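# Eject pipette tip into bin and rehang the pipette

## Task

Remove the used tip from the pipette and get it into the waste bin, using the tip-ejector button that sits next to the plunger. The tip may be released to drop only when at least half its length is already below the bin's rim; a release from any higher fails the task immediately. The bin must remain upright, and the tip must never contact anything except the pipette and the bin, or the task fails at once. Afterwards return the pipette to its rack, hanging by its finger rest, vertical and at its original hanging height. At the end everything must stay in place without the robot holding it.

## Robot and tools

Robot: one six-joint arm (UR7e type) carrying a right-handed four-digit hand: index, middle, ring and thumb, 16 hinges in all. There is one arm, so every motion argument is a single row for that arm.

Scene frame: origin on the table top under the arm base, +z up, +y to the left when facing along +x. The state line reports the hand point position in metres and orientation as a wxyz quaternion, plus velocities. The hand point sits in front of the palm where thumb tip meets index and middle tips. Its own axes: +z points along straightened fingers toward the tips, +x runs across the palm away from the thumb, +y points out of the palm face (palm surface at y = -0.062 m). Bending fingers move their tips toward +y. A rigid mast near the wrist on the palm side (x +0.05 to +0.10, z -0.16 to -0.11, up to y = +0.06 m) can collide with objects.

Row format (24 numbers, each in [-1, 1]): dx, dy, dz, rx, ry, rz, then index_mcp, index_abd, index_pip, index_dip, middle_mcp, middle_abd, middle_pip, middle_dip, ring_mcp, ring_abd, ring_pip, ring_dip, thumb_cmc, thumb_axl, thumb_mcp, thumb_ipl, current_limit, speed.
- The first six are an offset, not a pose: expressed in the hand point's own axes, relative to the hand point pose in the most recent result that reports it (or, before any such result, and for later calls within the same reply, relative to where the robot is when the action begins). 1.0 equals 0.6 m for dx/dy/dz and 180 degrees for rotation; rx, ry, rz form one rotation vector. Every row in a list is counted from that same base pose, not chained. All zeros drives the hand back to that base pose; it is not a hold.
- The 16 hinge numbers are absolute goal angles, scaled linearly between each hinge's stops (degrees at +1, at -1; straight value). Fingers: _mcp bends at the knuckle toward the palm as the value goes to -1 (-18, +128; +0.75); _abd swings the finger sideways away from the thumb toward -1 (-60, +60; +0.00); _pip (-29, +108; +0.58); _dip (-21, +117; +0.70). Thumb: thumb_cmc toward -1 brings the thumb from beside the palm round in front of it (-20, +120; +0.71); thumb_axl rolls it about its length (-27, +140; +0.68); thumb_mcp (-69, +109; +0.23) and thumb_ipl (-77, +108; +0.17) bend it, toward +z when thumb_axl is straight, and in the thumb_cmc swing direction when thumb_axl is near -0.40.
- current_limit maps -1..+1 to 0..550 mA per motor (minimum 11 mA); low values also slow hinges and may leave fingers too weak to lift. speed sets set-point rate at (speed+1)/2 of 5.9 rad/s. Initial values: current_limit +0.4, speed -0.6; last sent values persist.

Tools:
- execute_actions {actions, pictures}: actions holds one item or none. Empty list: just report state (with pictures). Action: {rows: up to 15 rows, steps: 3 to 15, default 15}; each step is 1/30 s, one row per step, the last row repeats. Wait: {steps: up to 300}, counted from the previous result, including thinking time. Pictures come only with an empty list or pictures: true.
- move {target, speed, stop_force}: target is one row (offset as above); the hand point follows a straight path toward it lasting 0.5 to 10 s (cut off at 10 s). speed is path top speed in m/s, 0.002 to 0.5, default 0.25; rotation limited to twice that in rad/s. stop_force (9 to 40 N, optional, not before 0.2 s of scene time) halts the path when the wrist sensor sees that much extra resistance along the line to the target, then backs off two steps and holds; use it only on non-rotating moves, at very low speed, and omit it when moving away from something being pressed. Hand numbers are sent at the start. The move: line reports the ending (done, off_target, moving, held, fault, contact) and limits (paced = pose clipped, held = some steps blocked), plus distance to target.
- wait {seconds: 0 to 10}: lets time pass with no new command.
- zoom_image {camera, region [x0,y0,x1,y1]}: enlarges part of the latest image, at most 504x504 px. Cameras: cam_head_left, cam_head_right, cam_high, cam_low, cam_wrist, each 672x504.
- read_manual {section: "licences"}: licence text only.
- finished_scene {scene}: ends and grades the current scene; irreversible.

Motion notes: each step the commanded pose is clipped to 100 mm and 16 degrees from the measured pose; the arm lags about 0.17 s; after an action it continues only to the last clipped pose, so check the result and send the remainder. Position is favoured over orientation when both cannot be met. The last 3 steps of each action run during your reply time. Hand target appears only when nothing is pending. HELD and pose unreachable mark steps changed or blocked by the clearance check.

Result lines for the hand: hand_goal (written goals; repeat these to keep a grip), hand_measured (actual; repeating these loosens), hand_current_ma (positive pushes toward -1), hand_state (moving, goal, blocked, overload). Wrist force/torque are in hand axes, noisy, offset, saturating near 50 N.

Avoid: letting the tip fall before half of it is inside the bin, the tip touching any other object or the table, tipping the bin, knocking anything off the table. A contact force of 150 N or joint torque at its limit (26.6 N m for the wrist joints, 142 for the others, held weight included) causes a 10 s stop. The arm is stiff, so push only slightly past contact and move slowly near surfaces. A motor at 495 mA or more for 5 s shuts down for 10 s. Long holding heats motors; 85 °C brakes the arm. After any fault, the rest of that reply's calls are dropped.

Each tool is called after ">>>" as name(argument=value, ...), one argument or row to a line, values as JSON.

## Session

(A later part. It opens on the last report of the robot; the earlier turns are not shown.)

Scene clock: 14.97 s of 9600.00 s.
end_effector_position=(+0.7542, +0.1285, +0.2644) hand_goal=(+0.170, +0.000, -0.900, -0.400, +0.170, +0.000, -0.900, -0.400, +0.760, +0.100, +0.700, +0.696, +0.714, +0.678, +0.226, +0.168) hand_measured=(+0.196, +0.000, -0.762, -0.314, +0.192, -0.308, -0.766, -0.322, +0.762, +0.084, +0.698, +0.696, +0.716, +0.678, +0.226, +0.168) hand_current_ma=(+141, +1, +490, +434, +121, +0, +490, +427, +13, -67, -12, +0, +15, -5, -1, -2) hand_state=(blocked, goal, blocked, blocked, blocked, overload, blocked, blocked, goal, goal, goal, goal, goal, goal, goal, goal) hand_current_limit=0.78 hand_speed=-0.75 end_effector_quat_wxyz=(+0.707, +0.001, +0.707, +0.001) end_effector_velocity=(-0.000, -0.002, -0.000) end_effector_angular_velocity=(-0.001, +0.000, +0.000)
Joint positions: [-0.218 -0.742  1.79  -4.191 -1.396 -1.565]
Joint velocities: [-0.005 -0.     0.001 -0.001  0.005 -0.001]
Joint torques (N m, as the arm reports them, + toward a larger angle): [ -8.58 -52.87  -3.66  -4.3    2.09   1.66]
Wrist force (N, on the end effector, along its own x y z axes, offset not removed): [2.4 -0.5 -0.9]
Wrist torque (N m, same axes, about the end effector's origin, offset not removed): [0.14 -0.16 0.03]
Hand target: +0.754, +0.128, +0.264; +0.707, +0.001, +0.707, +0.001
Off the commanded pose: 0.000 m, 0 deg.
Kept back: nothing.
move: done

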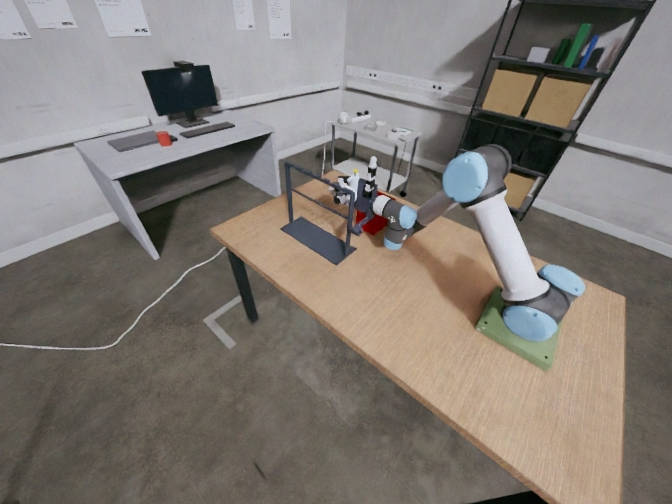

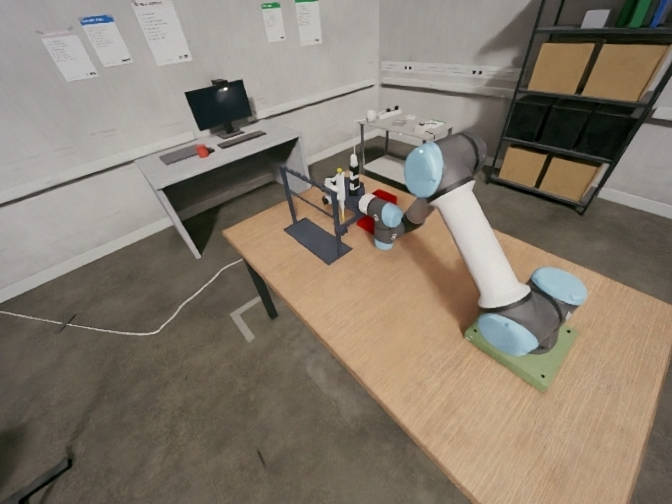

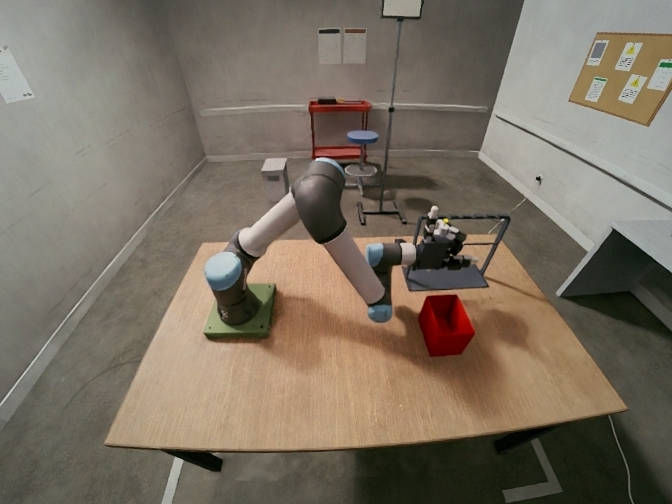

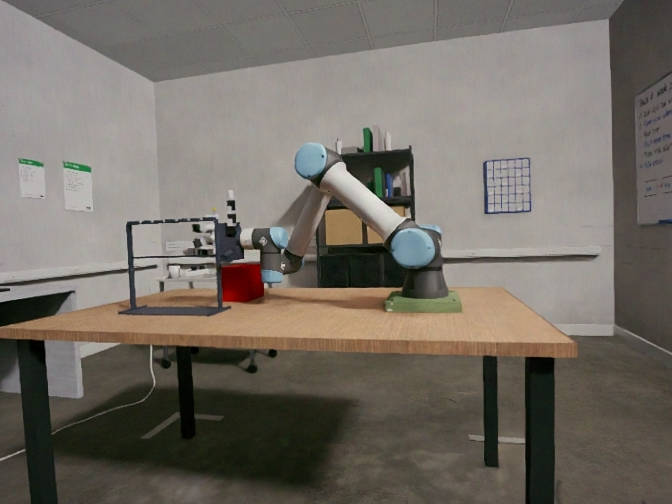

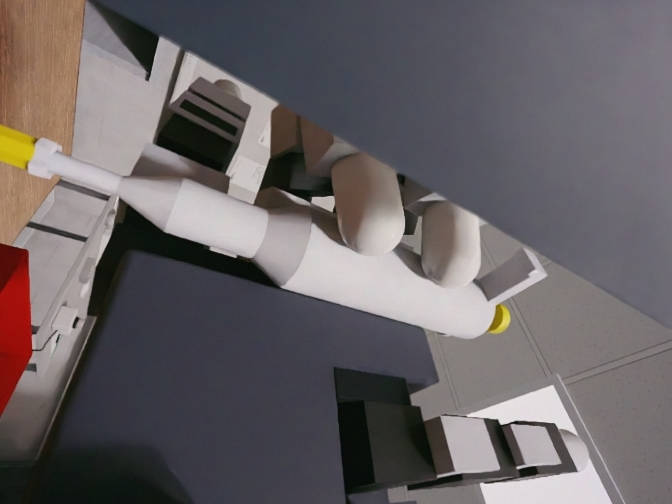

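>>> move(
  target=[-0.12,-0.29,-0.01,0,0,0,0.17,0,-0.9,-0.4,0.17,0,-0.9,-0.4,0.76,0.1,0.7,0.696,0.714,0.67,0.03,-0.08,0.78,-0.75],
  speed=0.2,
)

>>> move(
  target=[0.146,-0.02,0,0,0,0,0.17,0,-0.9,-0.4,0.17,0,-0.9,-0.4,0.76,0.1,0.7,0.696,0.714,0.67,-0.2,-0.08,0.78,-0.88],
  speed=0.12,
)

>>> zoom_image(
  camera="cam_low",
  region=[200, 200, 290, 290],
)

Scene clock: 16.80 s of 9600.00 s.
end_effector_position=(+0.7482, -0.0453, +0.3361) hand_goal=(+0.170, +0.000, -0.900, -0.400, +0.170, +0.000, -0.900, -0.400, +0.760, +0.100, +0.700, +0.696, +0.714, +0.670, +0.030, -0.080) hand_measured=(+0.196, +0.000, -0.762, -0.314, +0.192, -0.308, -0.766, -0.322, +0.762, +0.086, +0.698, +0.696, +0.716, +0.672, +0.030, -0.078) hand_current_ma=(+141, +1, +489, +434, +121, +0, +489, +427, +10, -66, -12, +0, +12, +13, -3, +7) hand_state=(blocked, goal, blocked, blocked, blocked, overload, blocked, blocked, goal, goal, goal, goal, goal, goal, goal, goal) hand_current_limit=0.78 hand_speed=-0.75 end_effector_quat_wxyz=(+0.707, +0.001, +0.707, +0.000) end_effector_velocity=(+0.000, -0.002, +0.001) end_effector_angular_velocity=(-0.002, -0.000, +0.001)
Joint positions: [-0.543 -0.872  1.77  -4.042 -1.071 -1.565]
Joint velocities: [-0.004 -0.001 -0.003  0.004  0.004 -0.002]
Joint torques (N m, as the arm reports them, + toward a larger angle): [ -8.56 -50.88 -27.5    0.05   2.23  -1.5 ]
Wrist force (N, on the end effector, along its own x y z axes, offset not removed): [2.0 -0.5 -1.4]
Wrist torque (N m, same axes, about the end effector's origin, offset not removed): [0.17 -0.07 0.02]
Hand target: +0.748, -0.046, +0.336; +0.707, +0.001, +0.707, +0.001
Off the commanded pose: 0.000 m, 0 deg.
Kept back: nothing.
move: done

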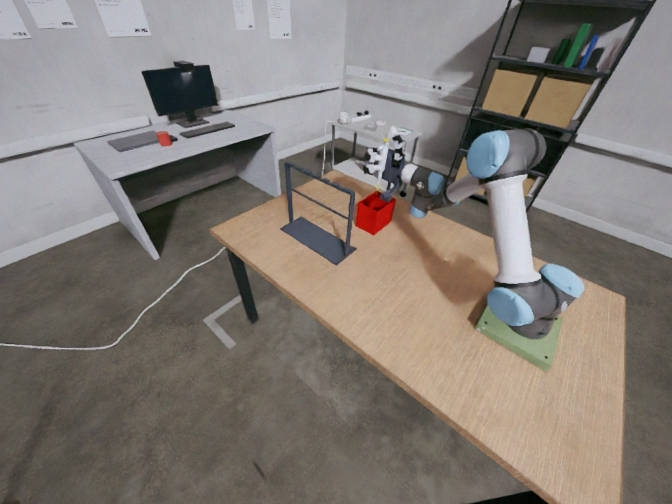

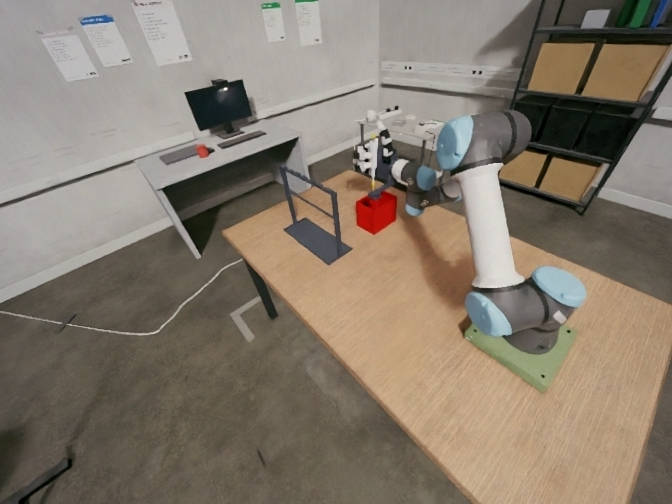

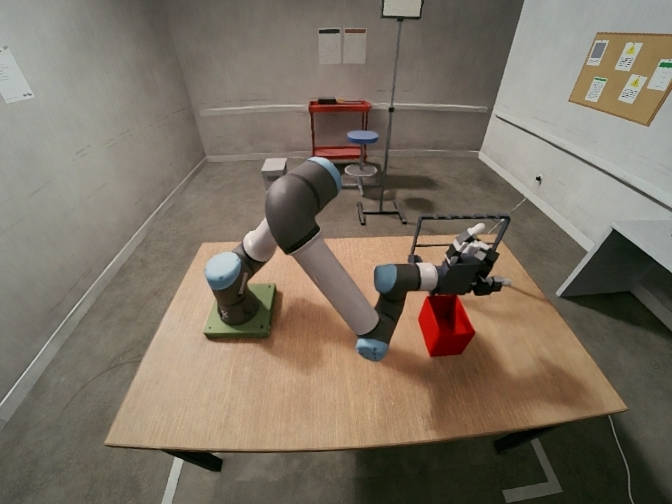

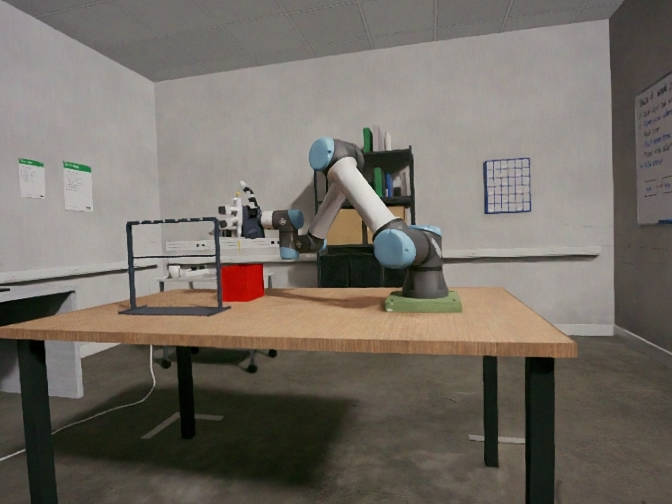

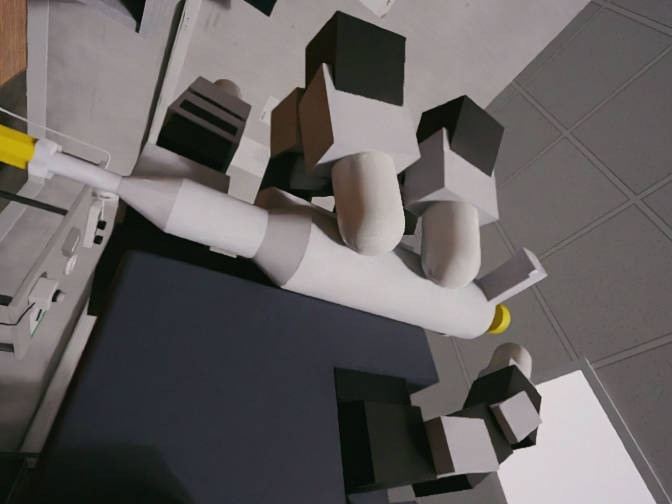

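Scene clock: 18.10 s of 9600.00 s.
end_effector_position=(+0.7482, -0.0572, +0.2489) hand_goal=(+0.170, +0.000, -0.900, -0.400, +0.170, +0.000, -0.900, -0.400, +0.760, +0.100, +0.700, +0.696, +0.714, +0.670, -0.200, -0.080) hand_measured=(+0.196, +0.000, -0.762, -0.314, +0.192, -0.306, -0.766, -0.322, +0.762, +0.086, +0.698, +0.696, +0.718, +0.672, -0.194, -0.080) hand_current_ma=(+141, +1, +490, +434, +112, +0, +489, +427, +10, -64, -12, +0, +25, +13, +33, +5) hand_state=(blocked, goal, blocked, blocked, blocked, overload, blocked, blocked, goal, goal, goal, goal, goal, goal, goal, goal) hand_current_limit=0.78 hand_speed=-0.88 end_effector_quat_wxyz=(+0.707, +0.001, +0.707, +0.000) end_effector_velocity=(+0.000, +0.000, -0.002) end_effector_angular_velocity=(-0.002, -0.002, +0.001)
Joint positions: [-0.563 -0.694  1.747 -4.196 -1.052 -1.565]
Joint velocities: [ 0.     0.005 -0.003 -0.005  0.    -0.001]
Joint torques (N m, as the arm reports them, + toward a larger angle): [ -9.65 -34.83 -24.68  -3.94   2.17   1.66]
Wrist force (N, on the end effector, along its own x y z axes, offset not removed): [2.4 -1.9 -1.4]
Wrist torque (N m, same axes, about the end effector's origin, offset not removed): [-0.11 -0.11 -0.06]
Hand target: +0.748, -0.057, +0.249; +0.707, +0.001, +0.707, +0.000
Off the commanded pose: 0.000 m, 0 deg.
Kept back: nothing.
move: done

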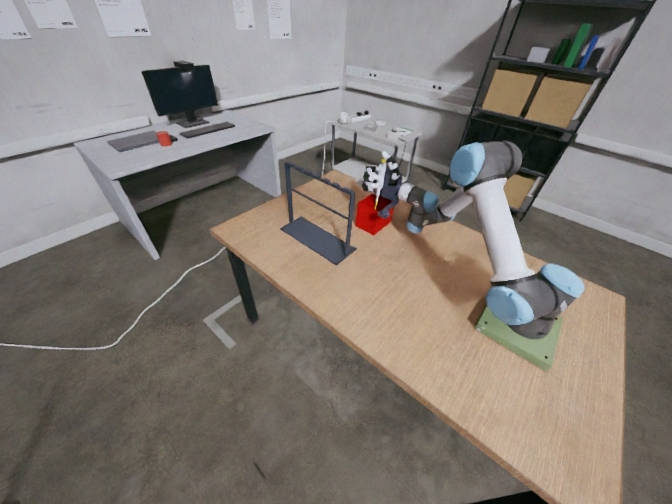

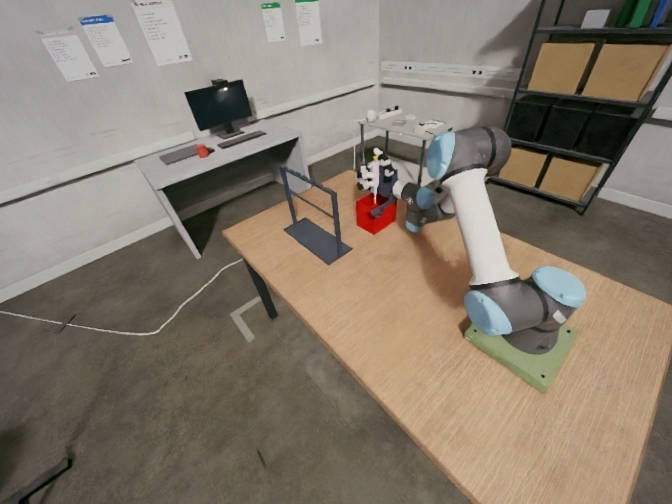

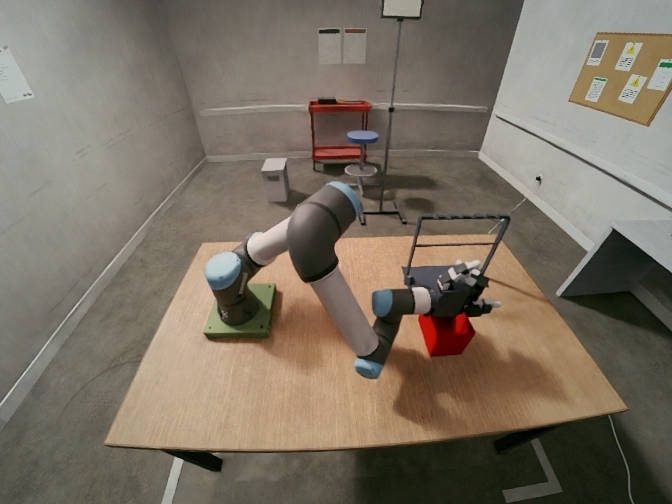

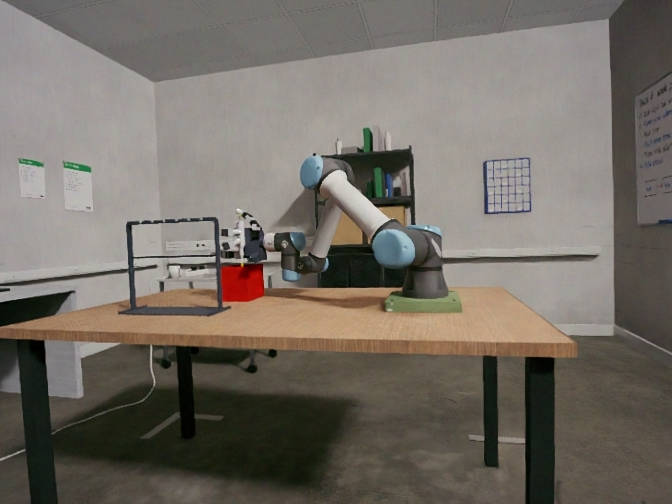

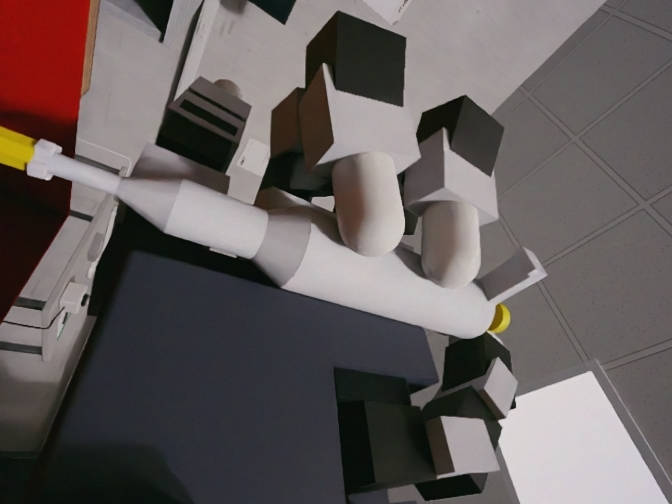

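Region (200, 200, 290, 290) of cam_low's 672x504 image, scaled by 5.600, with more detail than that image has.

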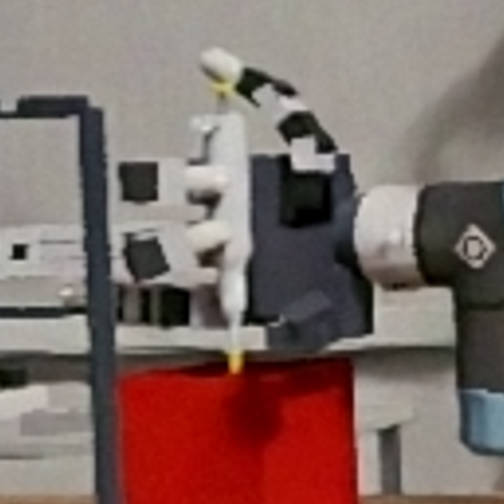

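>>> execute_actions(
  actions=[
    {"rows":[[0.001,0,0,0,0,0,0.17,0,-0.9,-0.4,0.17,0,-0.9,-0.4,0.76,0.1,0.7,0.696,0.714,0.66,-0.3,-0.52,1,1]]},
  ],
)

>>> move(
  target=[0,0,0,0,0,0,0.17,0,-0.9,-0.4,0.17,0,-0.9,-0.4,0.76,0.1,0.7,0.696,0.74,0.69,-0.15,-0.05,0.78,0],
)

Scene clock: 18.57 s of 9600.00 s.
end_effector_position=(+0.7482, -0.0572, +0.2483) hand_goal=(+0.170, +0.000, -0.900, -0.400, +0.170, +0.000, -0.900, -0.400, +0.760, +0.100, +0.700, +0.696, +0.714, +0.660, -0.300, -0.520) hand_measured=(+0.196, +0.002, -0.762, -0.314, +0.190, -0.302, -0.766, -0.322, +0.762, +0.086, +0.698, +0.696, +0.734, +0.672, -0.260, -0.392) hand_current_ma=(+141, +20, +550, +434, +111, +0, +550, +423, +10, -64, -12, +0, +107, +82, +307, +518) hand_state=(blocked, moving, blocked, blocked, blocked, overload, blocked, blocked, goal, goal, goal, goal, blocked, moving, moving, moving) hand_current_limit=1.00 hand_speed=1.00 end_effector_quat_wxyz=(+0.707, +0.001, +0.707, +0.000) end_effector_velocity=(-0.000, -0.000, +0.000) end_effector_angular_velocity=(+0.001, -0.001, -0.000)
Joint positions: [-0.563 -0.693  1.746 -4.197 -1.052 -1.565]
Joint velocities: [-0.    -0.     0.    -0.001  0.     0.001]
Joint torques (N m, as the arm reports them, + toward a larger angle): [ -2.19 -35.15 -24.87  -4.02   1.32   0.42]
Wrist force (N, on the end effector, along its own x y z axes, offset not removed): [1.5 -0.4 -1.7]
Wrist torque (N m, same axes, about the end effector's origin, offset not removed): [0.22 0.02 -0.07]
Steps of this call (steps 1 to 2: nothing new was sent; steps 3 to 14: the first 12 steps of this action). Readings (end_effector_position | what the end effector reports):
3: (+0.7482, -0.0572, +0.2487) | hand_goal=(+0.170, +0.000, -0.900, -0.400, +0.170, +0.000, -0.900, -0.400, +0.760, +0.100, +0.700, +0.696, +0.714, +0.660, -0.300, -0.520) hand_measured=(+0.196, +0.000, -0.762, -0.314, +0.192, -0.306, -0.766, -0.322, +0.762, +0.086, +0.698, +0.696, +0.718, +0.672, -0.194, -0.080) hand_current_ma=(+141, +1, +489, +434, +113, +0, +489, +427, +10, -64, -12, +0, +25, +13, +33, +5) hand_state=(blocked, goal, blocked, blocked, blocked, overload, blocked, blocked, goal, goal, goal, goal, goal, moving, moving, moving) hand_current_limit=1.00 hand_speed=1.00
4: (+0.7482, -0.0572, +0.2486) | hand_goal=(+0.170, +0.000, -0.900, -0.400, +0.170, +0.000, -0.900, -0.400, +0.760, +0.100, +0.700, +0.696, +0.714, +0.660, -0.300, -0.520) hand_measured=(+0.196, +0.000, -0.762, -0.314, +0.190, -0.306, -0.766, -0.322, +0.762, +0.086, +0.698, +0.696, +0.720, +0.672, -0.204, -0.090) hand_current_ma=(+141, +1, +550, +434, +108, +0, +550, +427, +10, -64, -12, +0, +36, +81, +314, +248) hand_state=(blocked, goal, moving, blocked, blocked, overload, moving, blocked, goal, goal, goal, goal, moving, moving, moving, moving) hand_current_limit=1.00 hand_speed=1.00
6: (+0.7482, -0.0572, +0.2485) | hand_goal=(+0.170, +0.000, -0.900, -0.400, +0.170, +0.000, -0.900, -0.400, +0.760, +0.100, +0.700, +0.696, +0.714, +0.660, -0.300, -0.520) hand_measured=(+0.196, +0.000, -0.762, -0.314, +0.190, -0.306, -0.766, -0.322, +0.762, +0.086, +0.698, +0.696, +0.728, +0.670, -0.272, -0.172) hand_current_ma=(+141, +1, +550, +434, +110, +0, +550, +427, +10, -64, -12, +0, +107, +71, +77, +161) hand_state=(blocked, goal, blocked, blocked, blocked, overload, blocked, blocked, goal, goal, goal, goal, moving, goal, moving, moving) hand_current_limit=1.00 hand_speed=1.00
10: (+0.7482, -0.0572, +0.2483) | hand_goal=(+0.170, +0.000, -0.900, -0.400, +0.170, +0.000, -0.900, -0.400, +0.760, +0.100, +0.700, +0.696, +0.714, +0.660, -0.300, -0.520) hand_measured=(+0.196, +0.002, -0.762, -0.314, +0.190, -0.302, -0.766, -0.322, +0.762, +0.086, +0.698, +0.696, +0.732, +0.670, -0.264, -0.298) hand_current_ma=(+141, +7, +550, +434, +111, +0, +550, +427, +10, -64, -12, +0, +96, +70, +258, +351) hand_state=(blocked, goal, blocked, blocked, blocked, overload, blocked, blocked, goal, goal, goal, goal, goal, goal, moving, moving) hand_current_limit=1.00 hand_speed=1.00
14: the state above

Scene clock: 19.50 s of 9600.00 s.
end_effector_position=(+0.7482, -0.0572, +0.2483) hand_goal=(+0.170, +0.000, -0.900, -0.400, +0.170, +0.000, -0.900, -0.400, +0.760, +0.100, +0.700, +0.696, +0.740, +0.690, -0.150, -0.050) hand_measured=(+0.196, +0.004, -0.762, -0.314, +0.190, -0.298, -0.766, -0.322, +0.762, +0.086, +0.698, +0.696, +0.740, +0.688, -0.158, -0.056) hand_current_ma=(+141, +20, +489, +433, +112, +0, +490, +423, +10, -64, -12, +0, +2, -9, -56, -34) hand_state=(blocked, goal, blocked, blocked, blocked, overload, blocked, blocked, goal, goal, goal, goal, goal, goal, goal, goal) hand_current_limit=0.78 hand_speed=0.00 end_effector_quat_wxyz=(+0.707, +0.001, +0.707, +0.000) end_effector_velocity=(-0.000, +0.001, +0.000) end_effector_angular_velocity=(-0.000, -0.000, +0.001)
Joint positions: [-0.563 -0.693  1.746 -4.197 -1.052 -1.565]
Joint velocities: [ 0.    -0.001  0.001 -0.     0.    -0.   ]
Joint torques (N m, as the arm reports them, + toward a larger angle): [  3.67 -35.62 -24.62  -3.74   0.41  -1.32]
Wrist force (N, on the end effector, along its own x y z axes, offset not removed): [2.8 0.3 -1.0]
Wrist torque (N m, same axes, about the end effector's origin, offset not removed): [0.20 -0.20 0.10]
Hand target: +0.748, -0.057, +0.248; +0.707, +0.001, +0.707, +0.000
Off your previous action's commanded pose: 0.000 m, 0 deg at its last step (step 3 of this call).
Off the commanded pose: 0.000 m, 0 deg.
Kept back: nothing.
move: done

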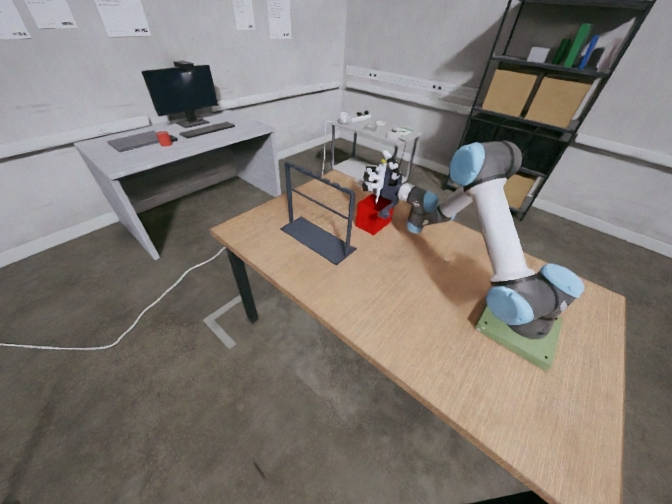

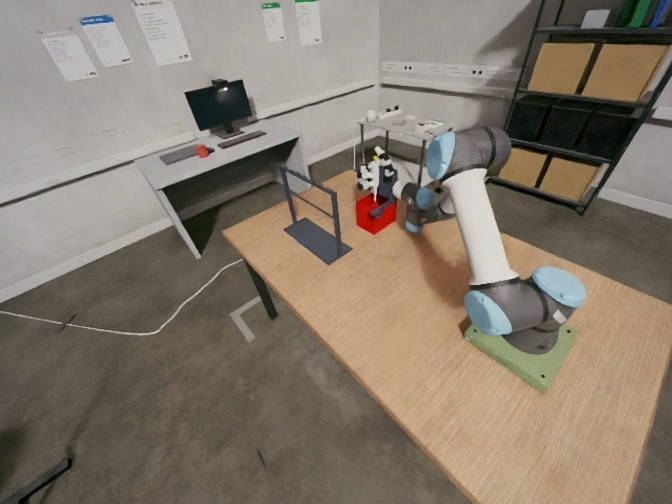

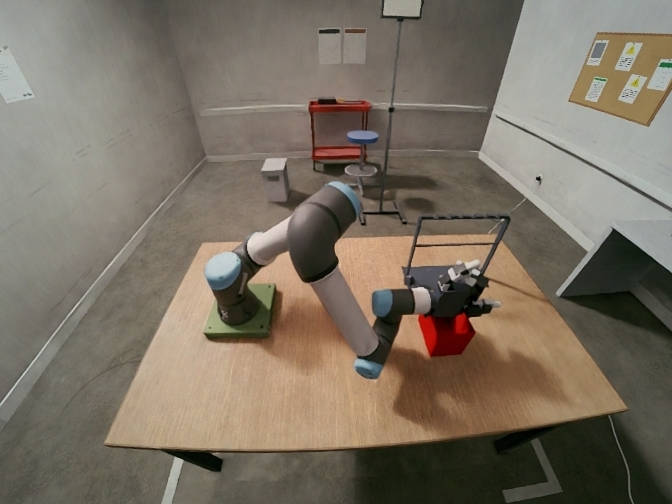

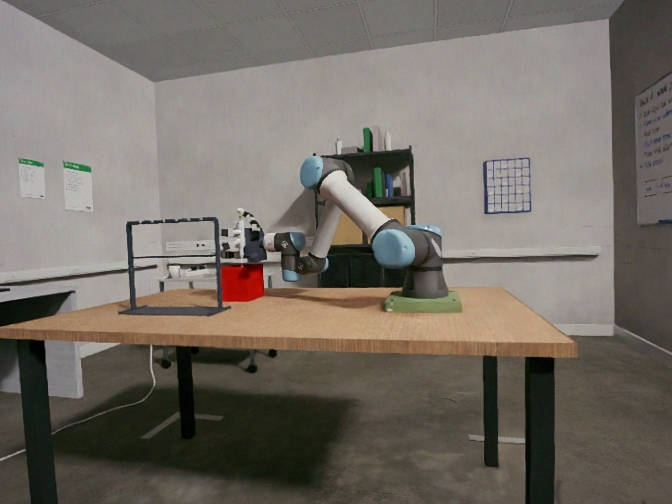

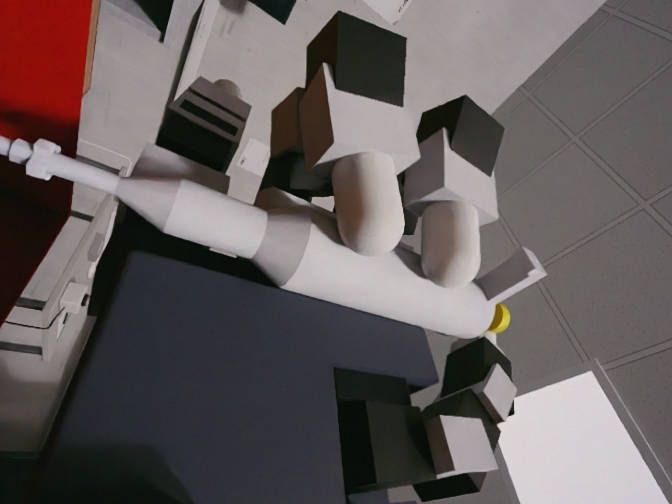

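>>> move(
  target=[-0.0275,0.03,0.01,0,0,0,0.17,0,-0.9,-0.4,0.17,0,-0.9,-0.4,0.76,0.1,0.7,0.696,0.74,0.69,0.226,0.168,0.78,-0.3],
  speed=0.1,
)

>>> move(
  target=[0,0.374,0,0,0,0,0.17,0,-0.9,-0.4,0.17,0,-0.9,-0.4,0.76,0.1,0.7,0.696,0.74,0.69,0.226,0.168,0.78,-0.3],
  speed=0.11,
)

Scene clock: 20.63 s of 9600.00 s.
end_effector_position=(+0.7541, -0.0394, +0.2645) hand_goal=(+0.170, +0.000, -0.900, -0.400, +0.170, +0.000, -0.900, -0.400, +0.760, +0.100, +0.700, +0.696, +0.740, +0.690, +0.226, +0.168) hand_measured=(+0.196, +0.004, -0.762, -0.314, +0.190, -0.298, -0.766, -0.322, +0.762, +0.086, +0.698, +0.696, +0.740, +0.688, +0.224, +0.166) hand_current_ma=(+141, +20, +490, +433, +112, +0, +490, +423, +10, -64, -12, +0, +2, -9, -15, -14) hand_state=(blocked, goal, blocked, blocked, blocked, overload, blocked, blocked, goal, goal, goal, goal, goal, goal, goal, goal) hand_current_limit=0.78 hand_speed=-0.30 end_effector_quat_wxyz=(+0.707, +0.001, +0.707, +0.001) end_effector_velocity=(+0.001, +0.002, +0.002) end_effector_angular_velocity=(+0.002, +0.001, +0.000)
Joint positions: [-0.528 -0.725  1.748 -4.167 -1.087 -1.565]
Joint velocities: [ 0.004 -0.003  0.     0.005 -0.004  0.001]
Joint torques (N m, as the arm reports them, + toward a larger angle): [ 12.07 -53.59 -16.76  -0.1   -2.58  -0.07]
Wrist force (N, on the end effector, along its own x y z axes, offset not removed): [2.1 -1.7 -0.8]
Wrist torque (N m, same axes, about the end effector's origin, offset not removed): [-0.02 -0.12 0.00]
Hand target: +0.754, -0.039, +0.265; +0.707, +0.001, +0.707, +0.000
Off the commanded pose: 0.000 m, 0 deg.
Kept back: nothing.
move: done

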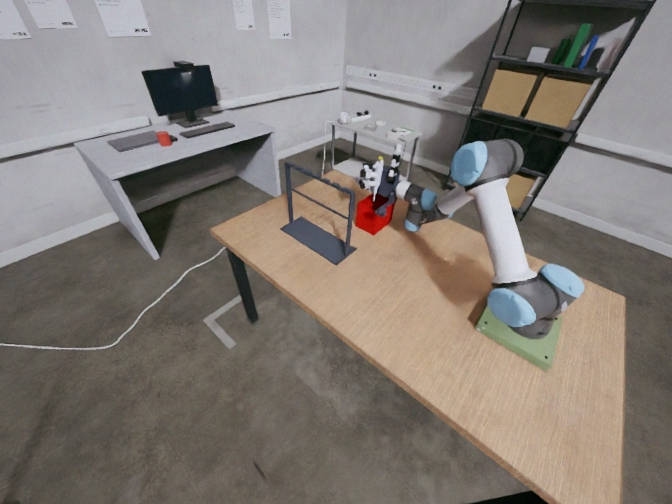

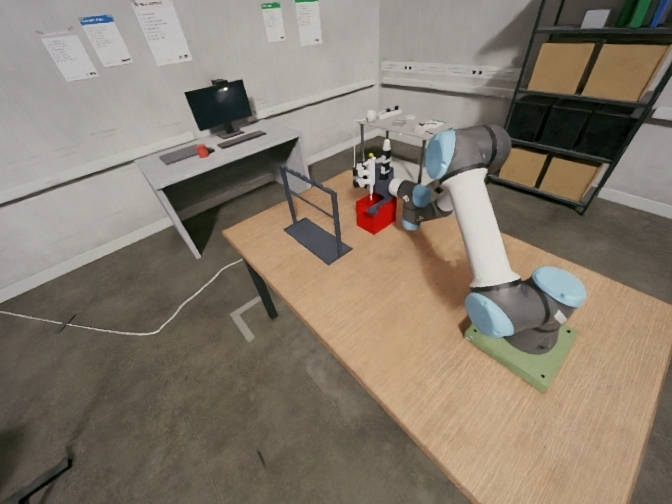

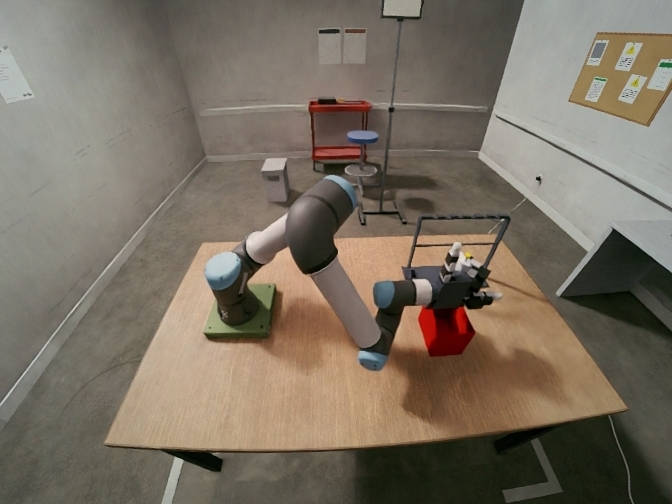

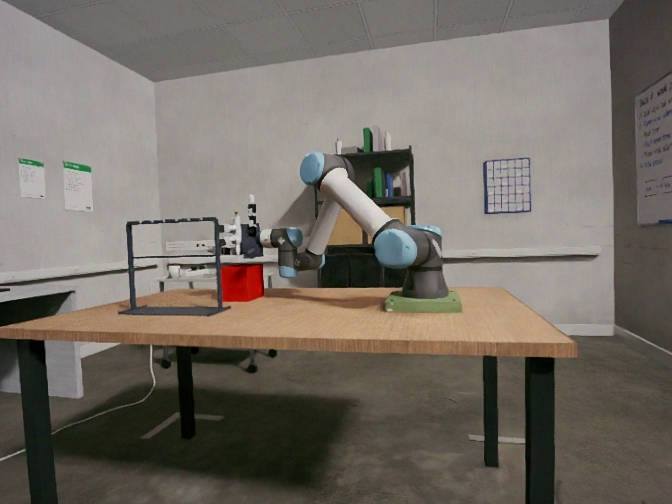

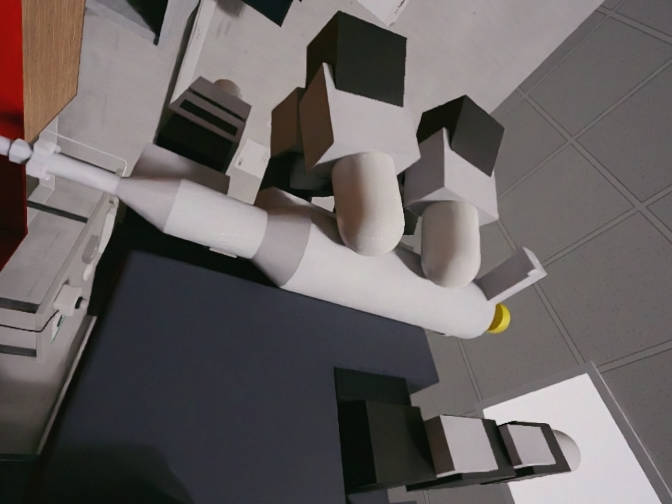

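Scene clock: 23.23 s of 9600.00 s.
end_effector_position=(+0.7541, +0.1847, +0.2647) hand_goal=(+0.170, +0.000, -0.900, -0.400, +0.170, +0.000, -0.900, -0.400, +0.760, +0.100, +0.700, +0.696, +0.740, +0.690, +0.226, +0.168) hand_measured=(+0.196, +0.004, -0.762, -0.314, +0.190, -0.298, -0.766, -0.322, +0.762, +0.086, +0.698, +0.696, +0.740, +0.688, +0.224, +0.166) hand_current_ma=(+141, +20, +490, +433, +112, +0, +490, +423, +10, -64, -12, +0, +2, -9, -15, -14) hand_state=(blocked, goal, blocked, blocked, blocked, overload, blocked, blocked, goal, goal, goal, goal, goal, goal, goal, goal) hand_current_limit=0.78 hand_speed=-0.30 end_effector_quat_wxyz=(+0.707, +0.001, +0.707, +0.001) end_effector_velocity=(+0.000, +0.003, +0.000) end_effector_angular_velocity=(-0.001, -0.000, +0.001)
Joint positions: [-0.109 -0.734  1.767 -4.176 -1.505 -1.565]
Joint velocities: [ 0.006  0.    -0.003  0.002 -0.005 -0.001]
Joint torques (N m, as the arm reports them, + toward a larger angle): [ 11.63 -35.16 -24.38  -0.41  -2.55  -0.5 ]
Wrist force (N, on the end effector, along its own x y z axes, offset not removed): [2.0 -0.7 -1.2]
Wrist torque (N m, same axes, about the end effector's origin, offset not removed): [0.08 -0.04 0.02]
Hand target: +0.754, +0.185, +0.265; +0.707, +0.001, +0.707, +0.001
Off the commanded pose: 0.000 m, 0 deg.
Kept back: nothing.
move: done

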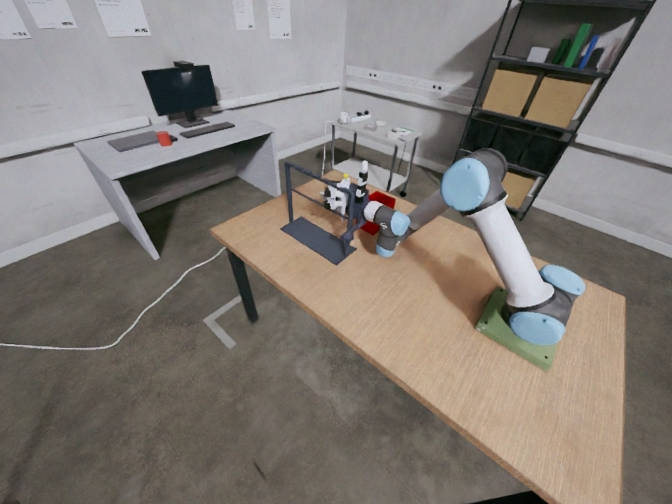

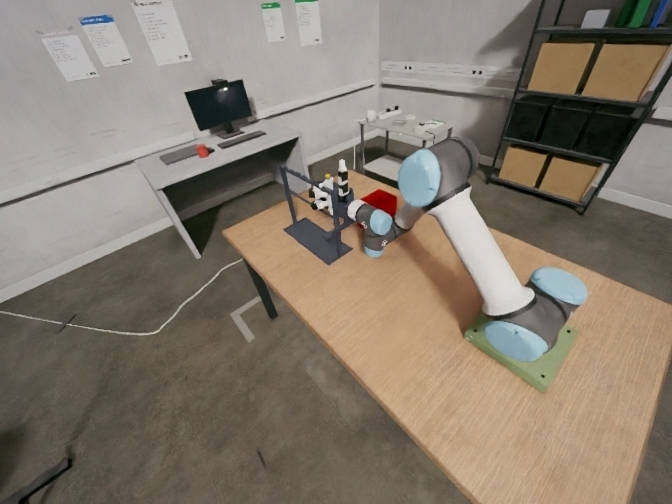

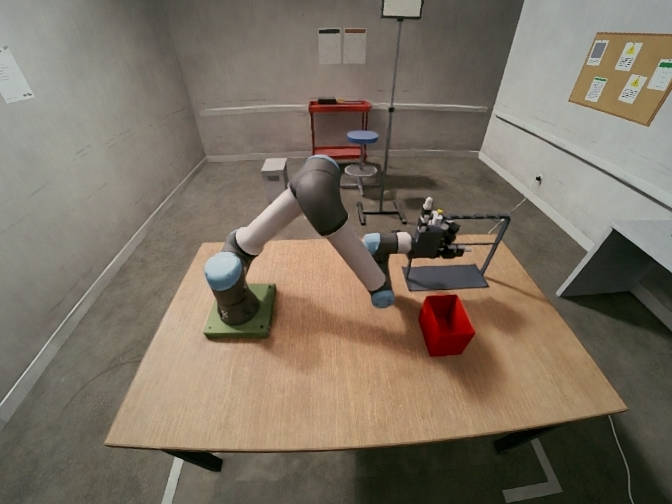

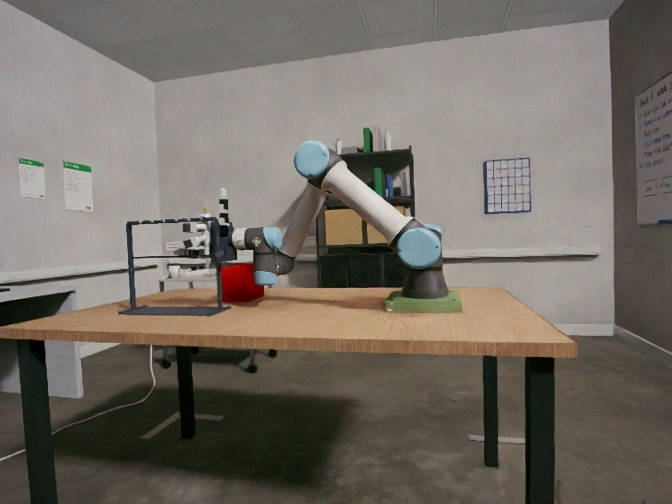

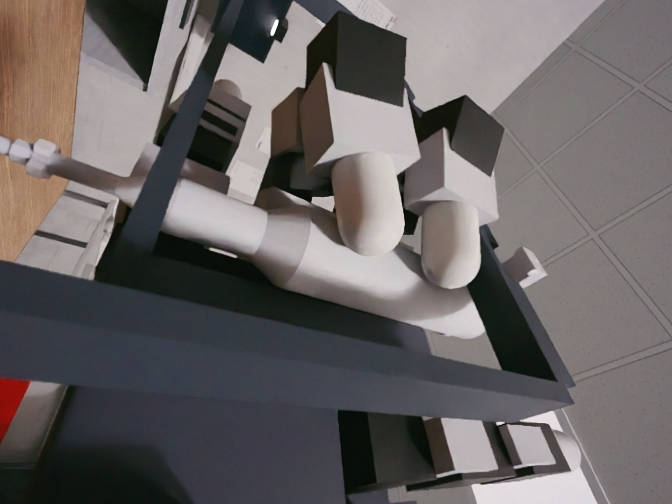

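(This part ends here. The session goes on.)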